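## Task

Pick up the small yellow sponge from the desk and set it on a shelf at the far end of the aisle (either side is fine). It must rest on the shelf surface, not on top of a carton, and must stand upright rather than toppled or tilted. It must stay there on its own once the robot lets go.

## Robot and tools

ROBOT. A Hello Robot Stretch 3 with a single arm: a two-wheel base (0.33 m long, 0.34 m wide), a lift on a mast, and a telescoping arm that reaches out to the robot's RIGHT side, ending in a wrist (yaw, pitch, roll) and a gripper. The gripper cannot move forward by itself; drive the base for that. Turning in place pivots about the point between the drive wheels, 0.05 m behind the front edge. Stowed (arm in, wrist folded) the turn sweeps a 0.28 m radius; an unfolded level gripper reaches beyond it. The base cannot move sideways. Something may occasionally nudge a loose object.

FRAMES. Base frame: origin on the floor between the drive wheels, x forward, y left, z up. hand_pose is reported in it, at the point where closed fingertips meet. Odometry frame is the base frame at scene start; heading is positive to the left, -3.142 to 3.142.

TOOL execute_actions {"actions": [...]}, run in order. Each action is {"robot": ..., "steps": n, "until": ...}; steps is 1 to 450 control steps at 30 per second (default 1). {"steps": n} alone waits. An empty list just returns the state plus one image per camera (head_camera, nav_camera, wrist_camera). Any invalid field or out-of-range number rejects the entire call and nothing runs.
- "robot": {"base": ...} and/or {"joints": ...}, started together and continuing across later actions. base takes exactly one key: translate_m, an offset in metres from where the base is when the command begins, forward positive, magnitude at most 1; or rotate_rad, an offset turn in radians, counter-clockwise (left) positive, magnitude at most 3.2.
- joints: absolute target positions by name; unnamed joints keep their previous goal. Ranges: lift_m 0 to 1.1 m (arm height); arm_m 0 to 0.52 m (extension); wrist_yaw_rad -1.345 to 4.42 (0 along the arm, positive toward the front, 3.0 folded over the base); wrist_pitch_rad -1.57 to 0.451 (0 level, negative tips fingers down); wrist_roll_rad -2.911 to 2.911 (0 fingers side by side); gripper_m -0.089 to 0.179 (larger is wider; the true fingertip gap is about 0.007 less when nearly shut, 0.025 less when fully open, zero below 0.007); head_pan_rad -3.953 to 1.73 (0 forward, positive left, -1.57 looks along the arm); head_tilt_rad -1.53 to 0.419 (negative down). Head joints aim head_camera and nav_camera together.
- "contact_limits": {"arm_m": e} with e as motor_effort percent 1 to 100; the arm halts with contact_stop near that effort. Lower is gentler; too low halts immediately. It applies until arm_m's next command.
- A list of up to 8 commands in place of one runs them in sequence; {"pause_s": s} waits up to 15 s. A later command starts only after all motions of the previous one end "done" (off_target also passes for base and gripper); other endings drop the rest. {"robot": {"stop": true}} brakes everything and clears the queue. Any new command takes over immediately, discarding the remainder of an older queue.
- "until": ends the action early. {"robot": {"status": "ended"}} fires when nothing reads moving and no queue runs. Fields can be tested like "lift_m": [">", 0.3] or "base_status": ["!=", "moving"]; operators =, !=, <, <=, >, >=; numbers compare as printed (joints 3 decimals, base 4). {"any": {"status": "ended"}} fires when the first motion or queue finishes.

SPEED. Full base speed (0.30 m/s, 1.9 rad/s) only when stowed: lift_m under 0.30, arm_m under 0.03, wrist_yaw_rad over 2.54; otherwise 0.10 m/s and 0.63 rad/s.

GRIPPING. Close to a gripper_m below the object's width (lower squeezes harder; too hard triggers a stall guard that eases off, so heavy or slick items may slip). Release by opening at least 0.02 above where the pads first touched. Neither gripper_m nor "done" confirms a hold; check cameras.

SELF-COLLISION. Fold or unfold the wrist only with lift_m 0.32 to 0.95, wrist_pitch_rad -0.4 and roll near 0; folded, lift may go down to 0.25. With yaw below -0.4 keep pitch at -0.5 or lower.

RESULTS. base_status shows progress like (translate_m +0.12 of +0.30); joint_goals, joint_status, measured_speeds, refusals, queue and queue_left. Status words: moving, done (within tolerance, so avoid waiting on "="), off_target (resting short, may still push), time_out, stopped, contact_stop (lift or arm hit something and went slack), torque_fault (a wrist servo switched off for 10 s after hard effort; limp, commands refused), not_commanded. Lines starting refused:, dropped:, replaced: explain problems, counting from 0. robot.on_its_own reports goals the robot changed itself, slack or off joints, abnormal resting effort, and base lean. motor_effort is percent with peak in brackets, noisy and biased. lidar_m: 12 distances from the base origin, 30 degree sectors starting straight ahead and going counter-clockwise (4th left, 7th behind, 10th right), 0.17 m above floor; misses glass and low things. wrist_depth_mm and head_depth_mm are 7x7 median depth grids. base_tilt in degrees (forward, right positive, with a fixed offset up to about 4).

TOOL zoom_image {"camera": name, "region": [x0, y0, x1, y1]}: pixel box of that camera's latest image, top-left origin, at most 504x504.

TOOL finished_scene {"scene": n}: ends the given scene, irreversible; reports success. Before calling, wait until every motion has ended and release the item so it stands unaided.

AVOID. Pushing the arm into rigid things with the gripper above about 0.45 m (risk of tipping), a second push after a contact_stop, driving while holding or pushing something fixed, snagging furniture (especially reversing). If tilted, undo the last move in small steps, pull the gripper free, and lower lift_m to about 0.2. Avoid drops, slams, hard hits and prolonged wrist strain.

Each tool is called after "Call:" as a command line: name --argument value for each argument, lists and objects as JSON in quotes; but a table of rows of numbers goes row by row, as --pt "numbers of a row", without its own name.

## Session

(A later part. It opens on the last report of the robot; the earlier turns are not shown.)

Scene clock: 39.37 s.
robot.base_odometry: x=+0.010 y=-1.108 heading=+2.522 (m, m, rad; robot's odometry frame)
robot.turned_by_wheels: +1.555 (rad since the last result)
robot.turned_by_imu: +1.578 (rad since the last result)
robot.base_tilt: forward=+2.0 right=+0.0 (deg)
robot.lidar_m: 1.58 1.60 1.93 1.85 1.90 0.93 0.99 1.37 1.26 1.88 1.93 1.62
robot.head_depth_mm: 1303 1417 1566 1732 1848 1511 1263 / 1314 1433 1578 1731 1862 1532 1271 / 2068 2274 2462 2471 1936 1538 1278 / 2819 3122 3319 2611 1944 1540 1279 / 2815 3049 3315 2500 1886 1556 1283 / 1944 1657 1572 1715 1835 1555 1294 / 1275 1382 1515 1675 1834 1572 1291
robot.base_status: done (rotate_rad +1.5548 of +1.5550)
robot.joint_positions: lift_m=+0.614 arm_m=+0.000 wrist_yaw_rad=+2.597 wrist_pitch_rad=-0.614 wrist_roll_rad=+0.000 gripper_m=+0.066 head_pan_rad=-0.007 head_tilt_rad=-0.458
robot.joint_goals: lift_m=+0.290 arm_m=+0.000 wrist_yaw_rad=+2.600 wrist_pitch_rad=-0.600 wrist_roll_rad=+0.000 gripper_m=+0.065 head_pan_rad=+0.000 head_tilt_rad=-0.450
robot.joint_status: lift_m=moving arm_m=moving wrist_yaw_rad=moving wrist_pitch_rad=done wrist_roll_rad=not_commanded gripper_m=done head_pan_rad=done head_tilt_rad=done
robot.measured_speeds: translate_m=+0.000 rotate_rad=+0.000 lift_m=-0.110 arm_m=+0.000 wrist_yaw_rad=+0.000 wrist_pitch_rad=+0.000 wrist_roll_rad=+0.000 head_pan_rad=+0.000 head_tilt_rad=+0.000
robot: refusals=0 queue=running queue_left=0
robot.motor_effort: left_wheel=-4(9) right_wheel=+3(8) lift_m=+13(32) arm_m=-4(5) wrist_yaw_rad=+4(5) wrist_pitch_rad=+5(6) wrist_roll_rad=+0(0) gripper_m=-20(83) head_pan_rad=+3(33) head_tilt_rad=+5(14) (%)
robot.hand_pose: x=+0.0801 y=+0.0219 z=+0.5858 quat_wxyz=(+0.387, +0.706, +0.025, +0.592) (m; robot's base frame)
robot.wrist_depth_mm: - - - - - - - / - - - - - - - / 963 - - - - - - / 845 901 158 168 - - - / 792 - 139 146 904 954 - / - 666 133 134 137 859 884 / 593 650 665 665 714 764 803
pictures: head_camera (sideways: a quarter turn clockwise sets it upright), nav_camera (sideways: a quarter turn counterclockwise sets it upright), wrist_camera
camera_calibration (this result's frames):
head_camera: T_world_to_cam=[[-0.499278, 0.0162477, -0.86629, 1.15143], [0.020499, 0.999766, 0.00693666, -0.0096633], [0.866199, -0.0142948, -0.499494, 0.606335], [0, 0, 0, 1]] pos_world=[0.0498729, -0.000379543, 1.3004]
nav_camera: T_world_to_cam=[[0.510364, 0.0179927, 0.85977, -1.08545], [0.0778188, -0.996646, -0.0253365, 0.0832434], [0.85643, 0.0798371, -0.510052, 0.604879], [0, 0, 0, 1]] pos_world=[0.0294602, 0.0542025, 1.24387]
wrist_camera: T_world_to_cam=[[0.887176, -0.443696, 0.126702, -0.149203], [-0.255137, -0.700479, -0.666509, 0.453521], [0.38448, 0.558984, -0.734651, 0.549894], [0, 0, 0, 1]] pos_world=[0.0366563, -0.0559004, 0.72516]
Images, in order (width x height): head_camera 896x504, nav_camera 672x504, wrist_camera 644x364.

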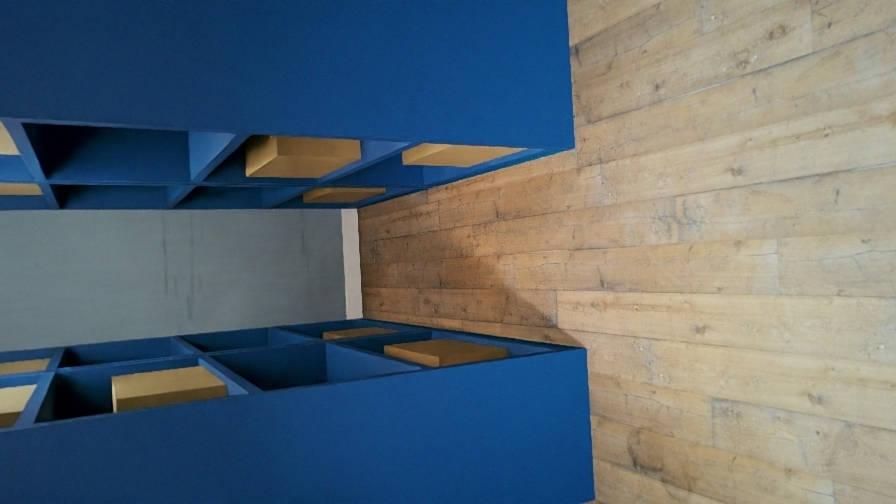

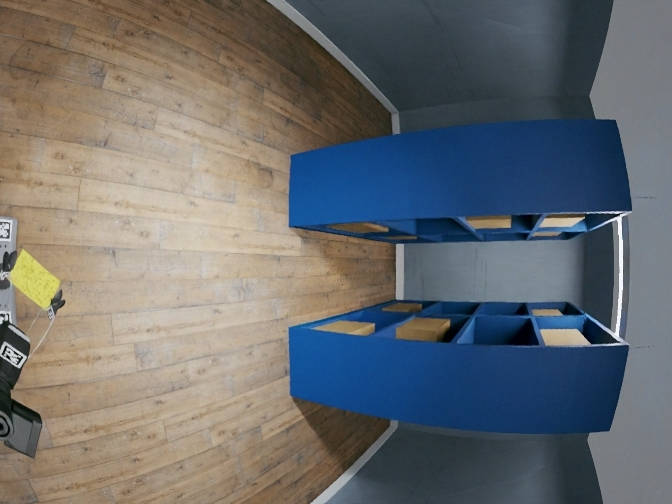

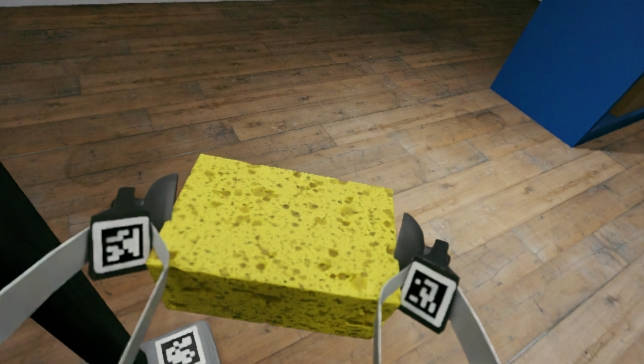

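Call:
execute_actions --actions '[{"robot": [{"base": {"translate_m": 1.0}}, {"base": {"translate_m": 0.38}, "joints": {"head_tilt_rad": -0.7}}, {"base": {"rotate_rad": 0.02}}], "steps": 450, "until": {"robot": {"status": "ended"}}}]'

Scene clock: 50.30 s.
robot.base_odometry: x=-1.113 y=-0.307 heading=+2.542 (m, m, rad; robot's odometry frame)
robot.turned_by_wheels: +0.020 (rad since the last result)
robot.turned_by_imu: +0.021 (rad since the last result)
robot.base_tilt: forward=+2.1 right=+0.0 (deg)
robot.lidar_m: 1.10 0.59 0.36 0.69 1.95 2.66 2.27 2.41 1.93 0.74 0.35 0.44
robot.head_depth_mm: 903 907 969 926 941 991 1007 / 1486 1815 1270 1446 1488 1283 1141 / 1733 1929 2157 1872 1537 1311 1146 / 1734 1955 2201 1891 1550 1314 1151 / 1733 1949 2188 1899 1554 1322 1151 / 1698 1851 1634 1456 1454 1273 1137 / 1217 1030 1138 1132 979 1002 1088
robot.base_status: done (rotate_rad +0.0199 of +0.0200)
robot.joint_positions: lift_m=+0.291 arm_m=+0.000 wrist_yaw_rad=+2.598 wrist_pitch_rad=-0.615 wrist_roll_rad=+0.000 gripper_m=+0.066 head_pan_rad=-0.007 head_tilt_rad=-0.692
robot.joint_goals: lift_m=+0.290 arm_m=+0.000 wrist_yaw_rad=+2.600 wrist_pitch_rad=-0.600 wrist_roll_rad=+0.000 gripper_m=+0.065 head_pan_rad=+0.000 head_tilt_rad=-0.700
robot.joint_status: lift_m=done arm_m=done wrist_yaw_rad=done wrist_pitch_rad=done wrist_roll_rad=not_commanded gripper_m=done head_pan_rad=done head_tilt_rad=done
robot.measured_speeds: translate_m=+0.000 rotate_rad=+0.000 lift_m=+0.000 arm_m=+0.000 wrist_yaw_rad=+0.000 wrist_pitch_rad=+0.000 wrist_roll_rad=+0.000 head_pan_rad=+0.000 head_tilt_rad=+0.000
robot: refusals=0 queue=done queue_left=0
robot.motor_effort: left_wheel=-4(14) right_wheel=+3(9) lift_m=+13(14) arm_m=-4(4) wrist_yaw_rad=+3(4) wrist_pitch_rad=+6(6) wrist_roll_rad=+0(0) gripper_m=-20(20) head_pan_rad=+2(3) head_tilt_rad=-5(29) (%)
robot.hand_pose: x=+0.0799 y=+0.0219 z=+0.2617 quat_wxyz=(+0.388, +0.706, +0.025, +0.592) (m; robot's base frame)
robot.wrist_depth_mm: 742 799 492 728 590 656 822 / 623 663 558 621 635 753 987 / 538 567 574 567 658 770 821 / 473 496 158 168 581 630 679 / - - 138 146 502 537 574 / - - 133 134 137 471 498 / - - 364 369 397 427 443
pictures: head_camera (sideways: a quarter turn clockwise sets it upright), nav_camera (sideways: a quarter turn counterclockwise sets it upright), wrist_camera
camera_calibration (this result's frames):
head_camera: T_world_to_cam=[[-0.686726, 0.0174625, -0.726707, 0.970606], [0.0216032, 0.99976, 0.00360915, -0.00533637], [0.726596, -0.0132207, -0.686938, 0.851037], [0, 0, 0, 1]] pos_world=[0.0482954, -0.000362758, 1.28997]
nav_camera: T_world_to_cam=[[0.695997, 0.0167918, 0.717848, -0.901575], [0.0697583, -0.996579, -0.0443231, 0.108], [0.714648, 0.0809247, -0.694787, 0.846065], [0, 0, 0, 1]] pos_world=[0.0153215, 0.0543025, 1.23982]
wrist_camera: T_world_to_cam=[[0.887486, -0.443097, 0.126628, -0.108032], [-0.255065, -0.701152, -0.665828, 0.237227], [0.383812, 0.558615, -0.735281, 0.312112], [0, 0, 0, 1]] pos_world=[0.0365926, -0.055887, 0.401122]
Images, in order (width x height): head_camera 896x504, nav_camera 672x504, wrist_camera 644x364.

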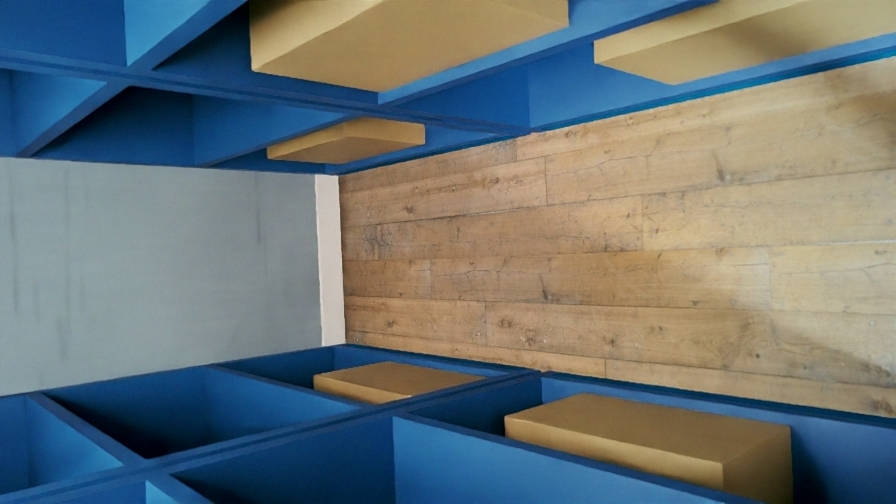

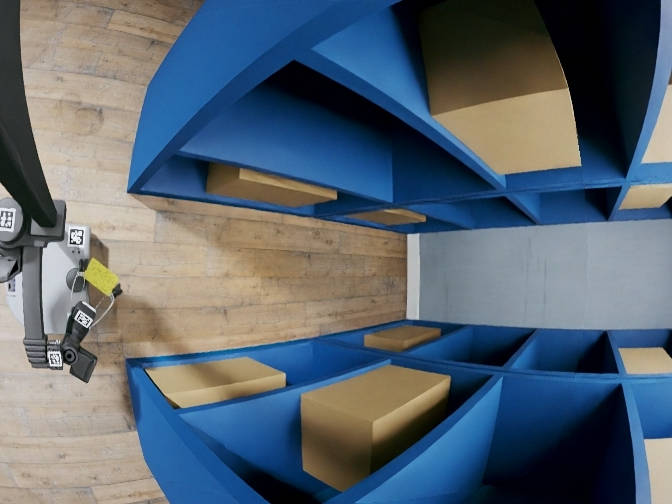

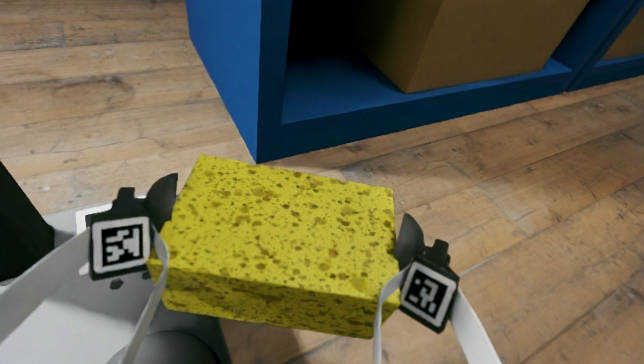

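Call:
execute_actions --actions '[{"robot": [{"base": {"rotate_rad": 0.022}}, {"base": {"translate_m": 1.0}}], "steps": 450, "until": {"robot": {"status": "ended"}}}]'

Scene clock: 57.10 s.
robot.base_odometry: x=-1.951 y=+0.240 heading=+2.564 (m, m, rad; robot's odometry frame)
robot.turned_by_wheels: +0.022 (rad since the last result)
robot.turned_by_imu: +0.023 (rad since the last result)
robot.base_tilt: forward=+2.0 right=+0.1 (deg)
robot.lidar_m: 1.04 0.45 0.31 0.31 0.33 0.46 3.35 0.46 0.45 0.31 0.32 0.56
robot.head_depth_mm: 859 960 1084 1125 1070 1055 1085 / 876 992 1136 1327 1469 1283 1142 / 873 988 1137 1342 1503 1314 1147 / 871 993 1137 1344 1509 1323 1151 / 870 985 1137 1340 1519 1325 1152 / 870 990 1126 1280 1457 1246 1114 / 855 945 1075 1128 951 919 885
robot.base_status: done (translate_m +1.0000 of +1.0000)
robot.joint_positions: lift_m=+0.291 arm_m=+0.000 wrist_yaw_rad=+2.598 wrist_pitch_rad=-0.615 wrist_roll_rad=+0.000 gripper_m=+0.066 head_pan_rad=-0.007 head_tilt_rad=-0.692
robot.joint_goals: lift_m=+0.290 arm_m=+0.000 wrist_yaw_rad=+2.600 wrist_pitch_rad=-0.600 wrist_roll_rad=+0.000 gripper_m=+0.065 head_pan_rad=+0.000 head_tilt_rad=-0.700
robot.joint_status: lift_m=done arm_m=done wrist_yaw_rad=done wrist_pitch_rad=done wrist_roll_rad=not_commanded gripper_m=done head_pan_rad=done head_tilt_rad=done
robot.measured_speeds: translate_m=+0.000 rotate_rad=+0.000 lift_m=+0.000 arm_m=+0.000 wrist_yaw_rad=+0.000 wrist_pitch_rad=+0.000 wrist_roll_rad=+0.000 head_pan_rad=+0.000 head_tilt_rad=+0.000
robot: refusals=0 queue=done queue_left=0
robot.motor_effort: left_wheel=-4(14) right_wheel=+3(9) lift_m=+13(14) arm_m=-3(4) wrist_yaw_rad=+3(3) wrist_pitch_rad=+6(6) wrist_roll_rad=+0(0) gripper_m=-20(20) head_pan_rad=+4(2) head_tilt_rad=-5(5) (%)
robot.hand_pose: x=+0.0799 y=+0.0219 z=+0.2617 quat_wxyz=(+0.388, +0.706, +0.025, +0.592) (m; robot's base frame)
robot.wrist_depth_mm: 520 577 373 443 500 599 772 / 444 511 433 511 586 745 805 / 384 446 479 558 641 739 787 / 395 436 159 167 589 640 677 / - - 139 146 508 544 579 / - - 132 134 136 481 502 / - - 366 367 397 430 443
pictures: head_camera (sideways: a quarter turn clockwise sets it upright), nav_camera (sideways: a quarter turn counterclockwise sets it upright), wrist_camera
camera_calibration (this result's frames):
head_camera: T_world_to_cam=[[-0.686945, 0.0174637, -0.7265, 0.970337], [0.0216039, 0.99976, 0.00360469, -0.00533058], [0.726389, -0.013219, -0.687157, 0.851323], [0, 0, 0, 1]] pos_world=[0.0482918, -0.000362718, 1.28996]
nav_camera: T_world_to_cam=[[0.696214, 0.0167906, 0.717638, -0.901303], [0.0697453, -0.996579, -0.0443462, 0.10803], [0.714438, 0.0809263, -0.695003, 0.846346], [0, 0, 0, 1]] pos_world=[0.0153028, 0.0543026, 1.23981]
wrist_camera: T_world_to_cam=[[0.887493, -0.443082, 0.126627, -0.108029], [-0.255056, -0.701161, -0.665822, 0.237224], [0.3838, 0.558615, -0.735287, 0.312113], [0, 0, 0, 1]] pos_world=[0.036591, -0.0558847, 0.401121]
Images, in order (width x height): head_camera 896x504, nav_camera 672x504, wrist_camera 644x364.

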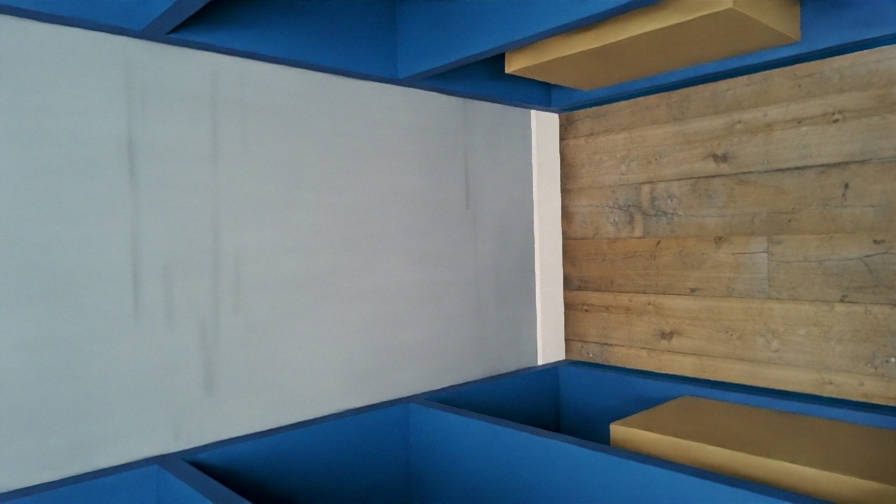

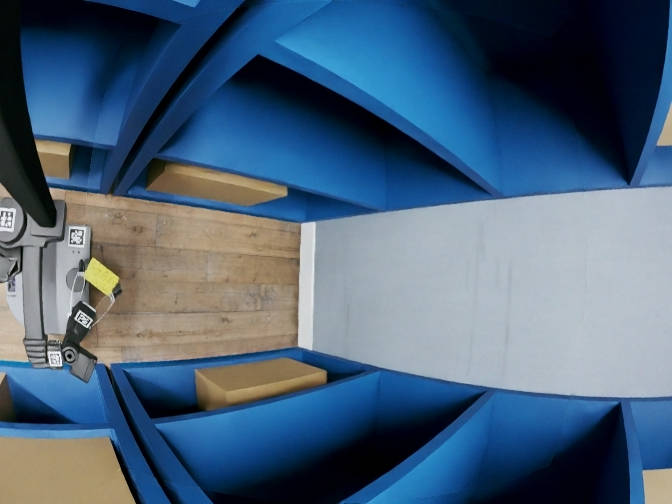

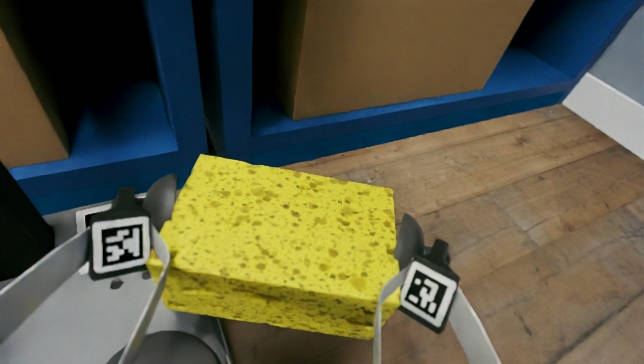

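Call:
execute_actions --actions '[{"robot": {"base": {"translate_m": 0.58}, "joints": {"head_pan_rad": -1.57, "head_tilt_rad": -0.9}}, "steps": 450, "until": {"robot": {"translate_m": [">", 0.3]}}}, {"robot": {"joints": {"lift_m": 0.65}}, "steps": 450, "until": {"robot": {"lift_m": [">", 0.5]}}}, {"robot": {"joints": {"wrist_yaw_rad": 1.4}}, "steps": 450, "until": {"robot": {"lift_m": [">", 0.64], "base_status": "done"}}}, {"robot": {"joints": {"wrist_yaw_rad": 0.0}}, "steps": 450, "until": {"robot": {"wrist_yaw_rad": ["<", 0.3]}}}, {"robot": {"joints": {"arm_m": 0.15}}, "steps": 450, "until": {"robot": {"status": "ended"}}}]'

Scene clock: 65.83 s.
robot.base_odometry: x=-2.437 y=+0.557 heading=+2.564 (m, m, rad; robot's odometry frame)
robot.turned_by_wheels: +0.000 (rad since the last result)
robot.turned_by_imu: +0.001 (rad since the last result)
robot.base_tilt: forward=+2.0 right=+0.1 (deg)
robot.lidar_m: 0.47 0.49 0.32 0.31 0.33 0.45 1.24 0.52 0.34 0.33 0.35 0.48
robot.head_depth_mm: 627 500 416 893 804 1172 - / 631 503 417 919 - 1156 1118 / 635 506 419 938 761 1088 1137 / 637 509 422 895 797 1084 1117 / 637 511 424 906 807 1083 1098 / 637 515 426 912 811 1089 1104 / 638 518 427 912 813 1121 1087
robot.base_status: done (translate_m +0.5800 of +0.5800)
robot.joint_positions: lift_m=+0.649 arm_m=+0.150 wrist_yaw_rad=+0.002 wrist_pitch_rad=-0.615 wrist_roll_rad=+0.000 gripper_m=+0.066 head_pan_rad=-1.563 head_tilt_rad=-0.889
robot.joint_goals: lift_m=+0.650 arm_m=+0.150 wrist_yaw_rad=+0.000 wrist_pitch_rad=-0.600 wrist_roll_rad=+0.000 gripper_m=+0.065 head_pan_rad=-1.570 head_tilt_rad=-0.900
robot.joint_status: lift_m=done arm_m=done wrist_yaw_rad=done wrist_pitch_rad=done wrist_roll_rad=not_commanded gripper_m=done head_pan_rad=done head_tilt_rad=done
robot.measured_speeds: translate_m=+0.000 rotate_rad=+0.000 lift_m=+0.000 arm_m=+0.000 wrist_yaw_rad=+0.000 wrist_pitch_rad=+0.000 wrist_roll_rad=+0.000 head_pan_rad=+0.000 head_tilt_rad=+0.000
robot: refusals=0 queue=done queue_left=0
robot.motor_effort: left_wheel=-5(11) right_wheel=+3(8) lift_m=+31(29) arm_m=+3(3) wrist_yaw_rad=-2(4) wrist_pitch_rad=+6(6) wrist_roll_rad=-1(0) gripper_m=-20(20) head_pan_rad=-3(33) head_tilt_rad=-7(29) (%)
robot.hand_pose: x=-0.0212 y=-0.4901 z=+0.6207 quat_wxyz=(+0.674, +0.215, -0.673, -0.214) (m; robot's base frame)
robot.wrist_depth_mm: 379 374 367 360 350 343 335 / 349 373 394 399 393 383 376 / 302 322 340 367 397 416 417 / 265 282 158 168 334 358 389 / 238 - 139 147 289 309 329 / 211 213 132 134 137 270 285 / 194 201 207 209 225 243 251
pictures: head_camera (sideways: a quarter turn clockwise sets it upright), nav_camera (sideways: a quarter turn counterclockwise sets it upright), wrist_camera
camera_calibration (this result's frames):
head_camera: T_world_to_cam=[[0.0066893, 0.815974, -0.57805, 0.772673], [0.99997, -0.00773911, 0.00064733, -0.00744792], [-0.00394539, -0.578037, -0.816001, 1.02333], [0, 0, 0, 1]] pos_world=[0.00631647, -0.0390188, 1.28168]
nav_camera: T_world_to_cam=[[0.0276797, -0.822845, 0.567592, -0.701716], [-0.995556, -0.0738204, -0.0584681, 0.132901], [0.0900101, -0.563451, -0.821231, 1.0143], [0, 0, 0, 1]] pos_world=[0.0604367, 0.00391367, 1.23903]
wrist_camera: T_world_to_cam=[[-0.988536, -0.0822506, 0.126618, -0.153478], [-0.14616, 0.731657, -0.665819, 0.795978], [-0.0378772, -0.676693, -0.735291, 0.286529], [0, 0, 0, 1]] pos_world=[-0.024526, -0.401114, 0.760092]
Images, in order (width x height): head_camera 896x504, nav_camera 672x504, wrist_camera 644x364.

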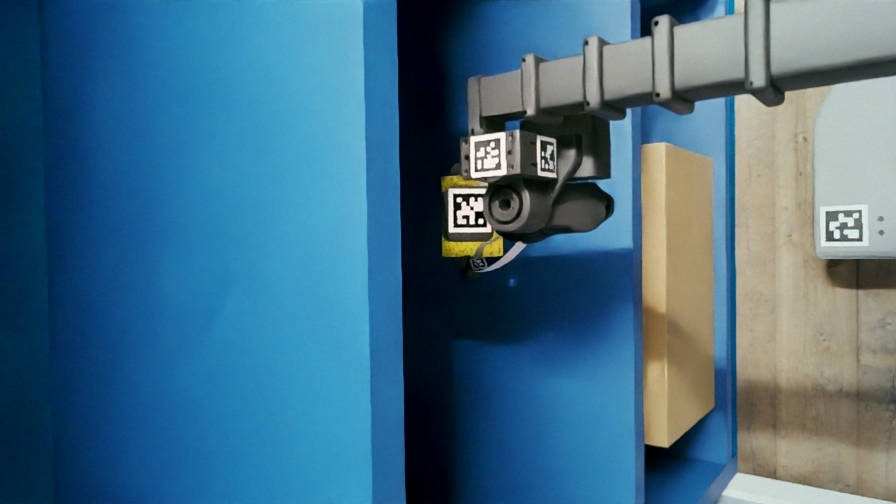

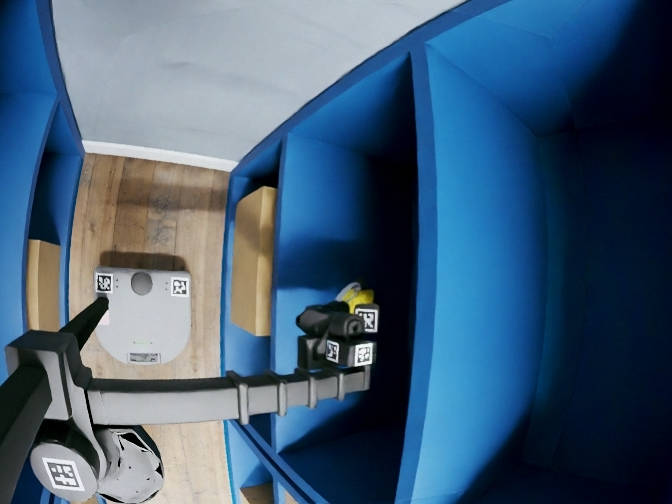

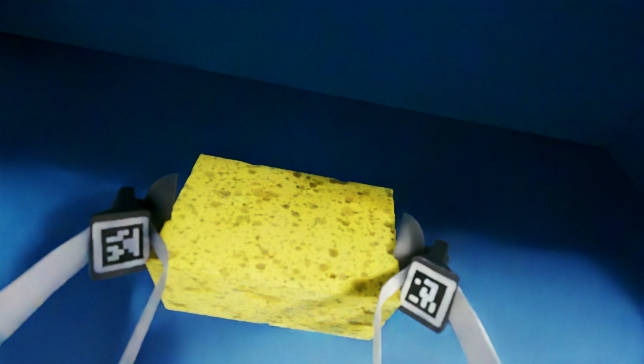

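Call:
execute_actions --actions '[{"robot": {"joints": {"lift_m": 0.597}}, "steps": 450, "until": {"robot": {"status": "ended"}}}]'

Scene clock: 67.33 s.
robot.base_odometry: x=-2.437 y=+0.557 heading=+2.564 (m, m, rad; robot's odometry frame)
robot.turned_by_wheels: +0.000 (rad since the last result)
robot.turned_by_imu: +0.000 (rad since the last result)
robot.base_tilt: forward=+2.0 right=+0.1 (deg)
robot.lidar_m: 0.47 0.49 0.32 0.31 0.33 0.45 1.25 0.52 0.34 0.33 0.35 0.48
robot.head_depth_mm: 626 500 416 893 797 1166 - / 631 503 418 896 - 1157 - / 636 506 419 917 - 1089 1134 / 637 509 421 920 794 1085 1108 / 635 511 424 909 807 1086 1097 / 636 515 426 909 811 1081 1100 / 636 517 428 915 815 1124 1089
robot.base_status: done (translate_m +0.5800 of +0.5800)
robot.joint_positions: lift_m=+0.598 arm_m=+0.150 wrist_yaw_rad=+0.002 wrist_pitch_rad=-0.615 wrist_roll_rad=+0.000 gripper_m=+0.066 head_pan_rad=-1.563 head_tilt_rad=-0.889
robot.joint_goals: lift_m=+0.597 arm_m=+0.150 wrist_yaw_rad=+0.000 wrist_pitch_rad=-0.600 wrist_roll_rad=+0.000 gripper_m=+0.065 head_pan_rad=-1.570 head_tilt_rad=-0.900
robot.joint_status: lift_m=done arm_m=done wrist_yaw_rad=done wrist_pitch_rad=done wrist_roll_rad=not_commanded gripper_m=done head_pan_rad=done head_tilt_rad=done
robot.measured_speeds: translate_m=+0.000 rotate_rad=+0.000 lift_m=+0.000 arm_m=+0.000 wrist_yaw_rad=+0.000 wrist_pitch_rad=+0.000 wrist_roll_rad=+0.000 head_pan_rad=+0.000 head_tilt_rad=+0.000
robot: refusals=0 queue=done queue_left=0
robot.motor_effort: left_wheel=-4(5) right_wheel=+3(3) lift_m=+12(34) arm_m=+3(4) wrist_yaw_rad=-3(3) wrist_pitch_rad=+6(6) wrist_roll_rad=+0(0) gripper_m=-20(20) head_pan_rad=-4(2) head_tilt_rad=-7(6) (%)
robot.hand_pose: x=-0.0212 y=-0.4901 z=+0.5687 quat_wxyz=(+0.674, +0.215, -0.673, -0.214) (m; robot's base frame)
robot.wrist_depth_mm: 323 349 355 356 351 342 336 / 272 289 313 342 371 377 375 / 233 246 263 283 305 331 365 / 205 217 158 168 258 276 296 / 186 - 139 146 224 237 254 / 162 164 133 134 136 208 219 / 150 154 159 162 174 187 193
pictures: head_camera (sideways: a quarter turn clockwise sets it upright), nav_camera (sideways: a quarter turn counterclockwise sets it upright), wrist_camera
camera_calibration (this result's frames):
head_camera: T_world_to_cam=[[0.0066892, 0.815974, -0.57805, 0.772673], [0.99997, -0.00773899, 0.000647331, -0.00744792], [-0.00394532, -0.578037, -0.816001, 1.02333], [0, 0, 0, 1]] pos_world=[0.00631648, -0.0390188, 1.28168]
nav_camera: T_world_to_cam=[[0.0276798, -0.822845, 0.567592, -0.701717], [-0.995556, -0.0738205, -0.0584681, 0.132901], [0.0900101, -0.563451, -0.821231, 1.0143], [0, 0, 0, 1]] pos_world=[0.0604367, 0.00391367, 1.23903]
wrist_camera: T_world_to_cam=[[-0.988536, -0.0822504, 0.126618, -0.146899], [-0.14616, 0.731657, -0.665819, 0.761381], [-0.0378772, -0.676692, -0.735291, 0.24831], [0, 0, 0, 1]] pos_world=[-0.0245261, -0.401123, 0.708122]
Images, in order (width x height): head_camera 896x504, nav_camera 672x504, wrist_camera 644x364.

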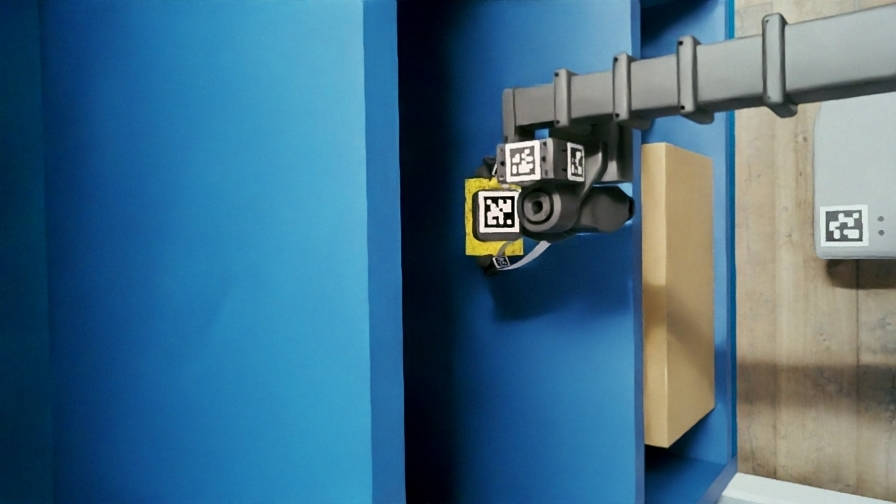

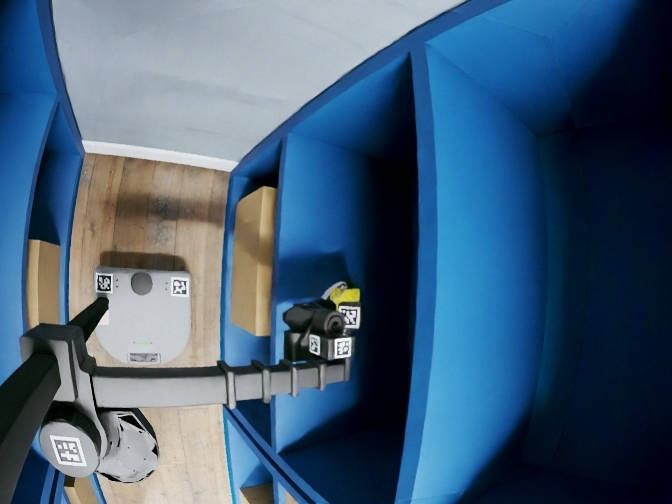

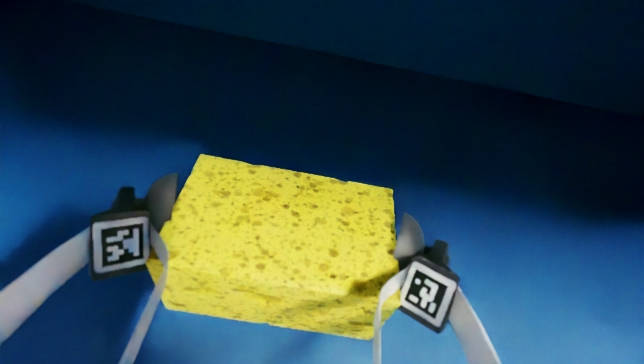

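Call:
execute_actions --actions '[{"robot": [{"joints": {"lift_m": 0.591}}, {"joints": {"gripper_m": 0.16}}, {"joints": {"lift_m": 0.655}}, {"joints": {"arm_m": 0.02}}], "steps": 450, "until": {"robot": {"status": "ended"}}}]'

Scene clock: 73.00 s.
robot.base_odometry: x=-2.437 y=+0.557 heading=+2.564 (m, m, rad; robot's odometry frame)
robot.turned_by_wheels: +0.000 (rad since the last result)
robot.turned_by_imu: +0.001 (rad since the last result)
robot.base_tilt: forward=+2.0 right=+0.0 (deg)
robot.lidar_m: 0.47 0.49 0.32 0.31 0.33 0.45 1.24 0.52 0.34 0.33 0.35 0.48
robot.head_depth_mm: 626 500 416 890 796 - - / 631 503 418 895 813 - - / 636 506 419 900 818 - - / 636 508 422 903 820 1085 1115 / 635 512 424 903 808 1084 1100 / 636 515 426 911 808 1083 1103 / 636 518 428 913 814 1122 1091
robot.base_status: done (translate_m +0.5800 of +0.5800)
robot.joint_positions: lift_m=+0.654 arm_m=+0.020 wrist_yaw_rad=+0.002 wrist_pitch_rad=-0.615 wrist_roll_rad=+0.000 gripper_m=+0.160 head_pan_rad=-1.563 head_tilt_rad=-0.889
robot.joint_goals: lift_m=+0.655 arm_m=+0.020 wrist_yaw_rad=+0.000 wrist_pitch_rad=-0.600 wrist_roll_rad=+0.000 gripper_m=+0.160 head_pan_rad=-1.570 head_tilt_rad=-0.900
robot.joint_status: lift_m=done arm_m=done wrist_yaw_rad=done wrist_pitch_rad=done wrist_roll_rad=not_commanded gripper_m=done head_pan_rad=done head_tilt_rad=done
robot.measured_speeds: translate_m=+0.000 rotate_rad=+0.000 lift_m=+0.000 arm_m=+0.000 wrist_yaw_rad=+0.000 wrist_pitch_rad=+0.000 wrist_roll_rad=+0.000 head_pan_rad=+0.000 head_tilt_rad=+0.000
robot: refusals=0 queue=done queue_left=0
robot.motor_effort: left_wheel=-4(5) right_wheel=+3(3) lift_m=+31(32) arm_m=-3(5) wrist_yaw_rad=-3(3) wrist_pitch_rad=+6(6) wrist_roll_rad=+0(0) gripper_m=+0(96) head_pan_rad=-3(3) head_tilt_rad=-7(6) (%)
robot.hand_pose: x=-0.0212 y=-0.3607 z=+0.6257 quat_wxyz=(+0.674, +0.215, -0.673, -0.214) (m; robot's base frame)
robot.wrist_depth_mm: 423 466 479 480 470 462 444 / 361 384 412 457 502 504 470 / 308 328 335 307 405 441 448 / 275 289 288 279 341 368 391 / - 252 266 277 295 319 332 / 214 227 237 248 258 283 291 / 199 205 214 224 234 238 258
pictures: head_camera (sideways: a quarter turn clockwise sets it upright), nav_camera (sideways: a quarter turn counterclockwise sets it upright), wrist_camera
camera_calibration (this result's frames):
head_camera: T_world_to_cam=[[0.00668911, 0.815974, -0.57805, 0.772673], [0.99997, -0.00773887, 0.00064733, -0.00744792], [-0.00394525, -0.578037, -0.816001, 1.02333], [0, 0, 0, 1]] pos_world=[0.00631648, -0.0390188, 1.28168]
nav_camera: T_world_to_cam=[[0.0276799, -0.822845, 0.567592, -0.701716], [-0.995556, -0.0738207, -0.0584681, 0.132901], [0.0900102, -0.563451, -0.821231, 1.0143], [0, 0, 0, 1]] pos_world=[0.0604367, 0.00391368, 1.23903]
wrist_camera: T_world_to_cam=[[-0.988537, -0.0822341, 0.126618, -0.143467], [-0.146148, 0.73166, -0.665819, 0.704642], [-0.0378884, -0.676692, -0.735291, 0.377772], [0, 0, 0, 1]] pos_world=[-0.0245278, -0.271721, 0.765102]
Images, in order (width x height): head_camera 896x504, nav_camera 672x504, wrist_camera 644x364.

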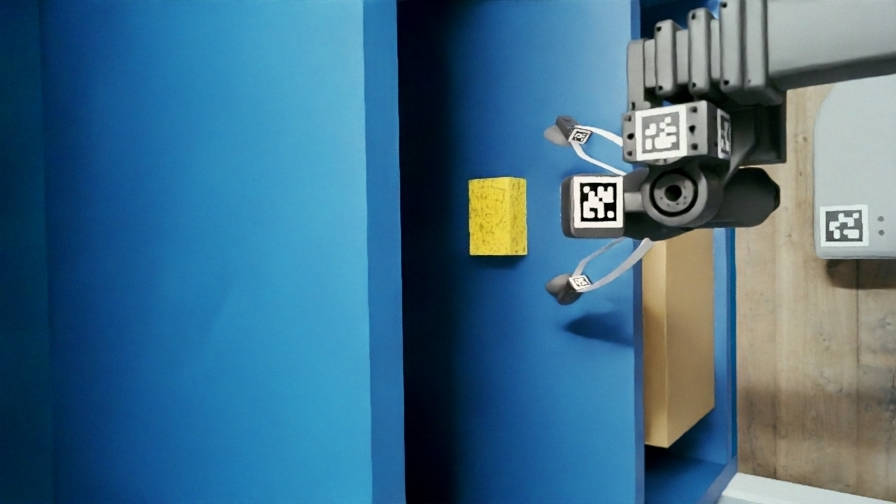

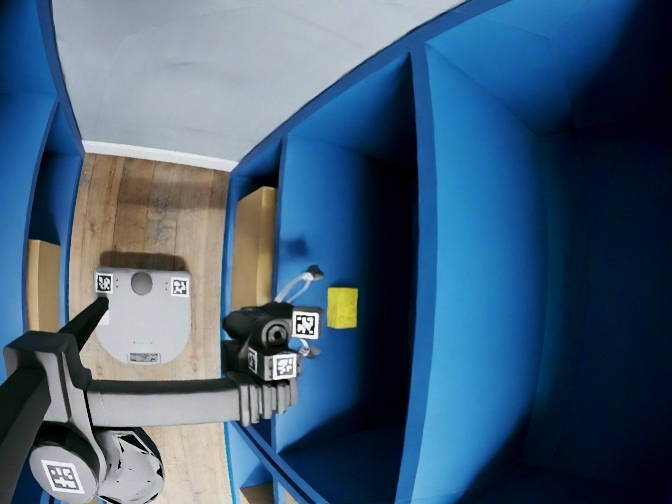

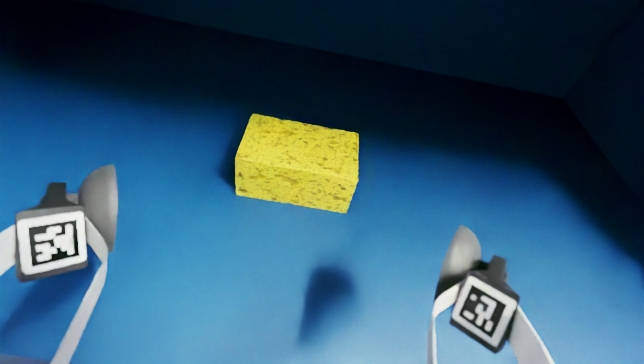

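Call:
finished_scene --scene 2

The scene is finished: the task was done.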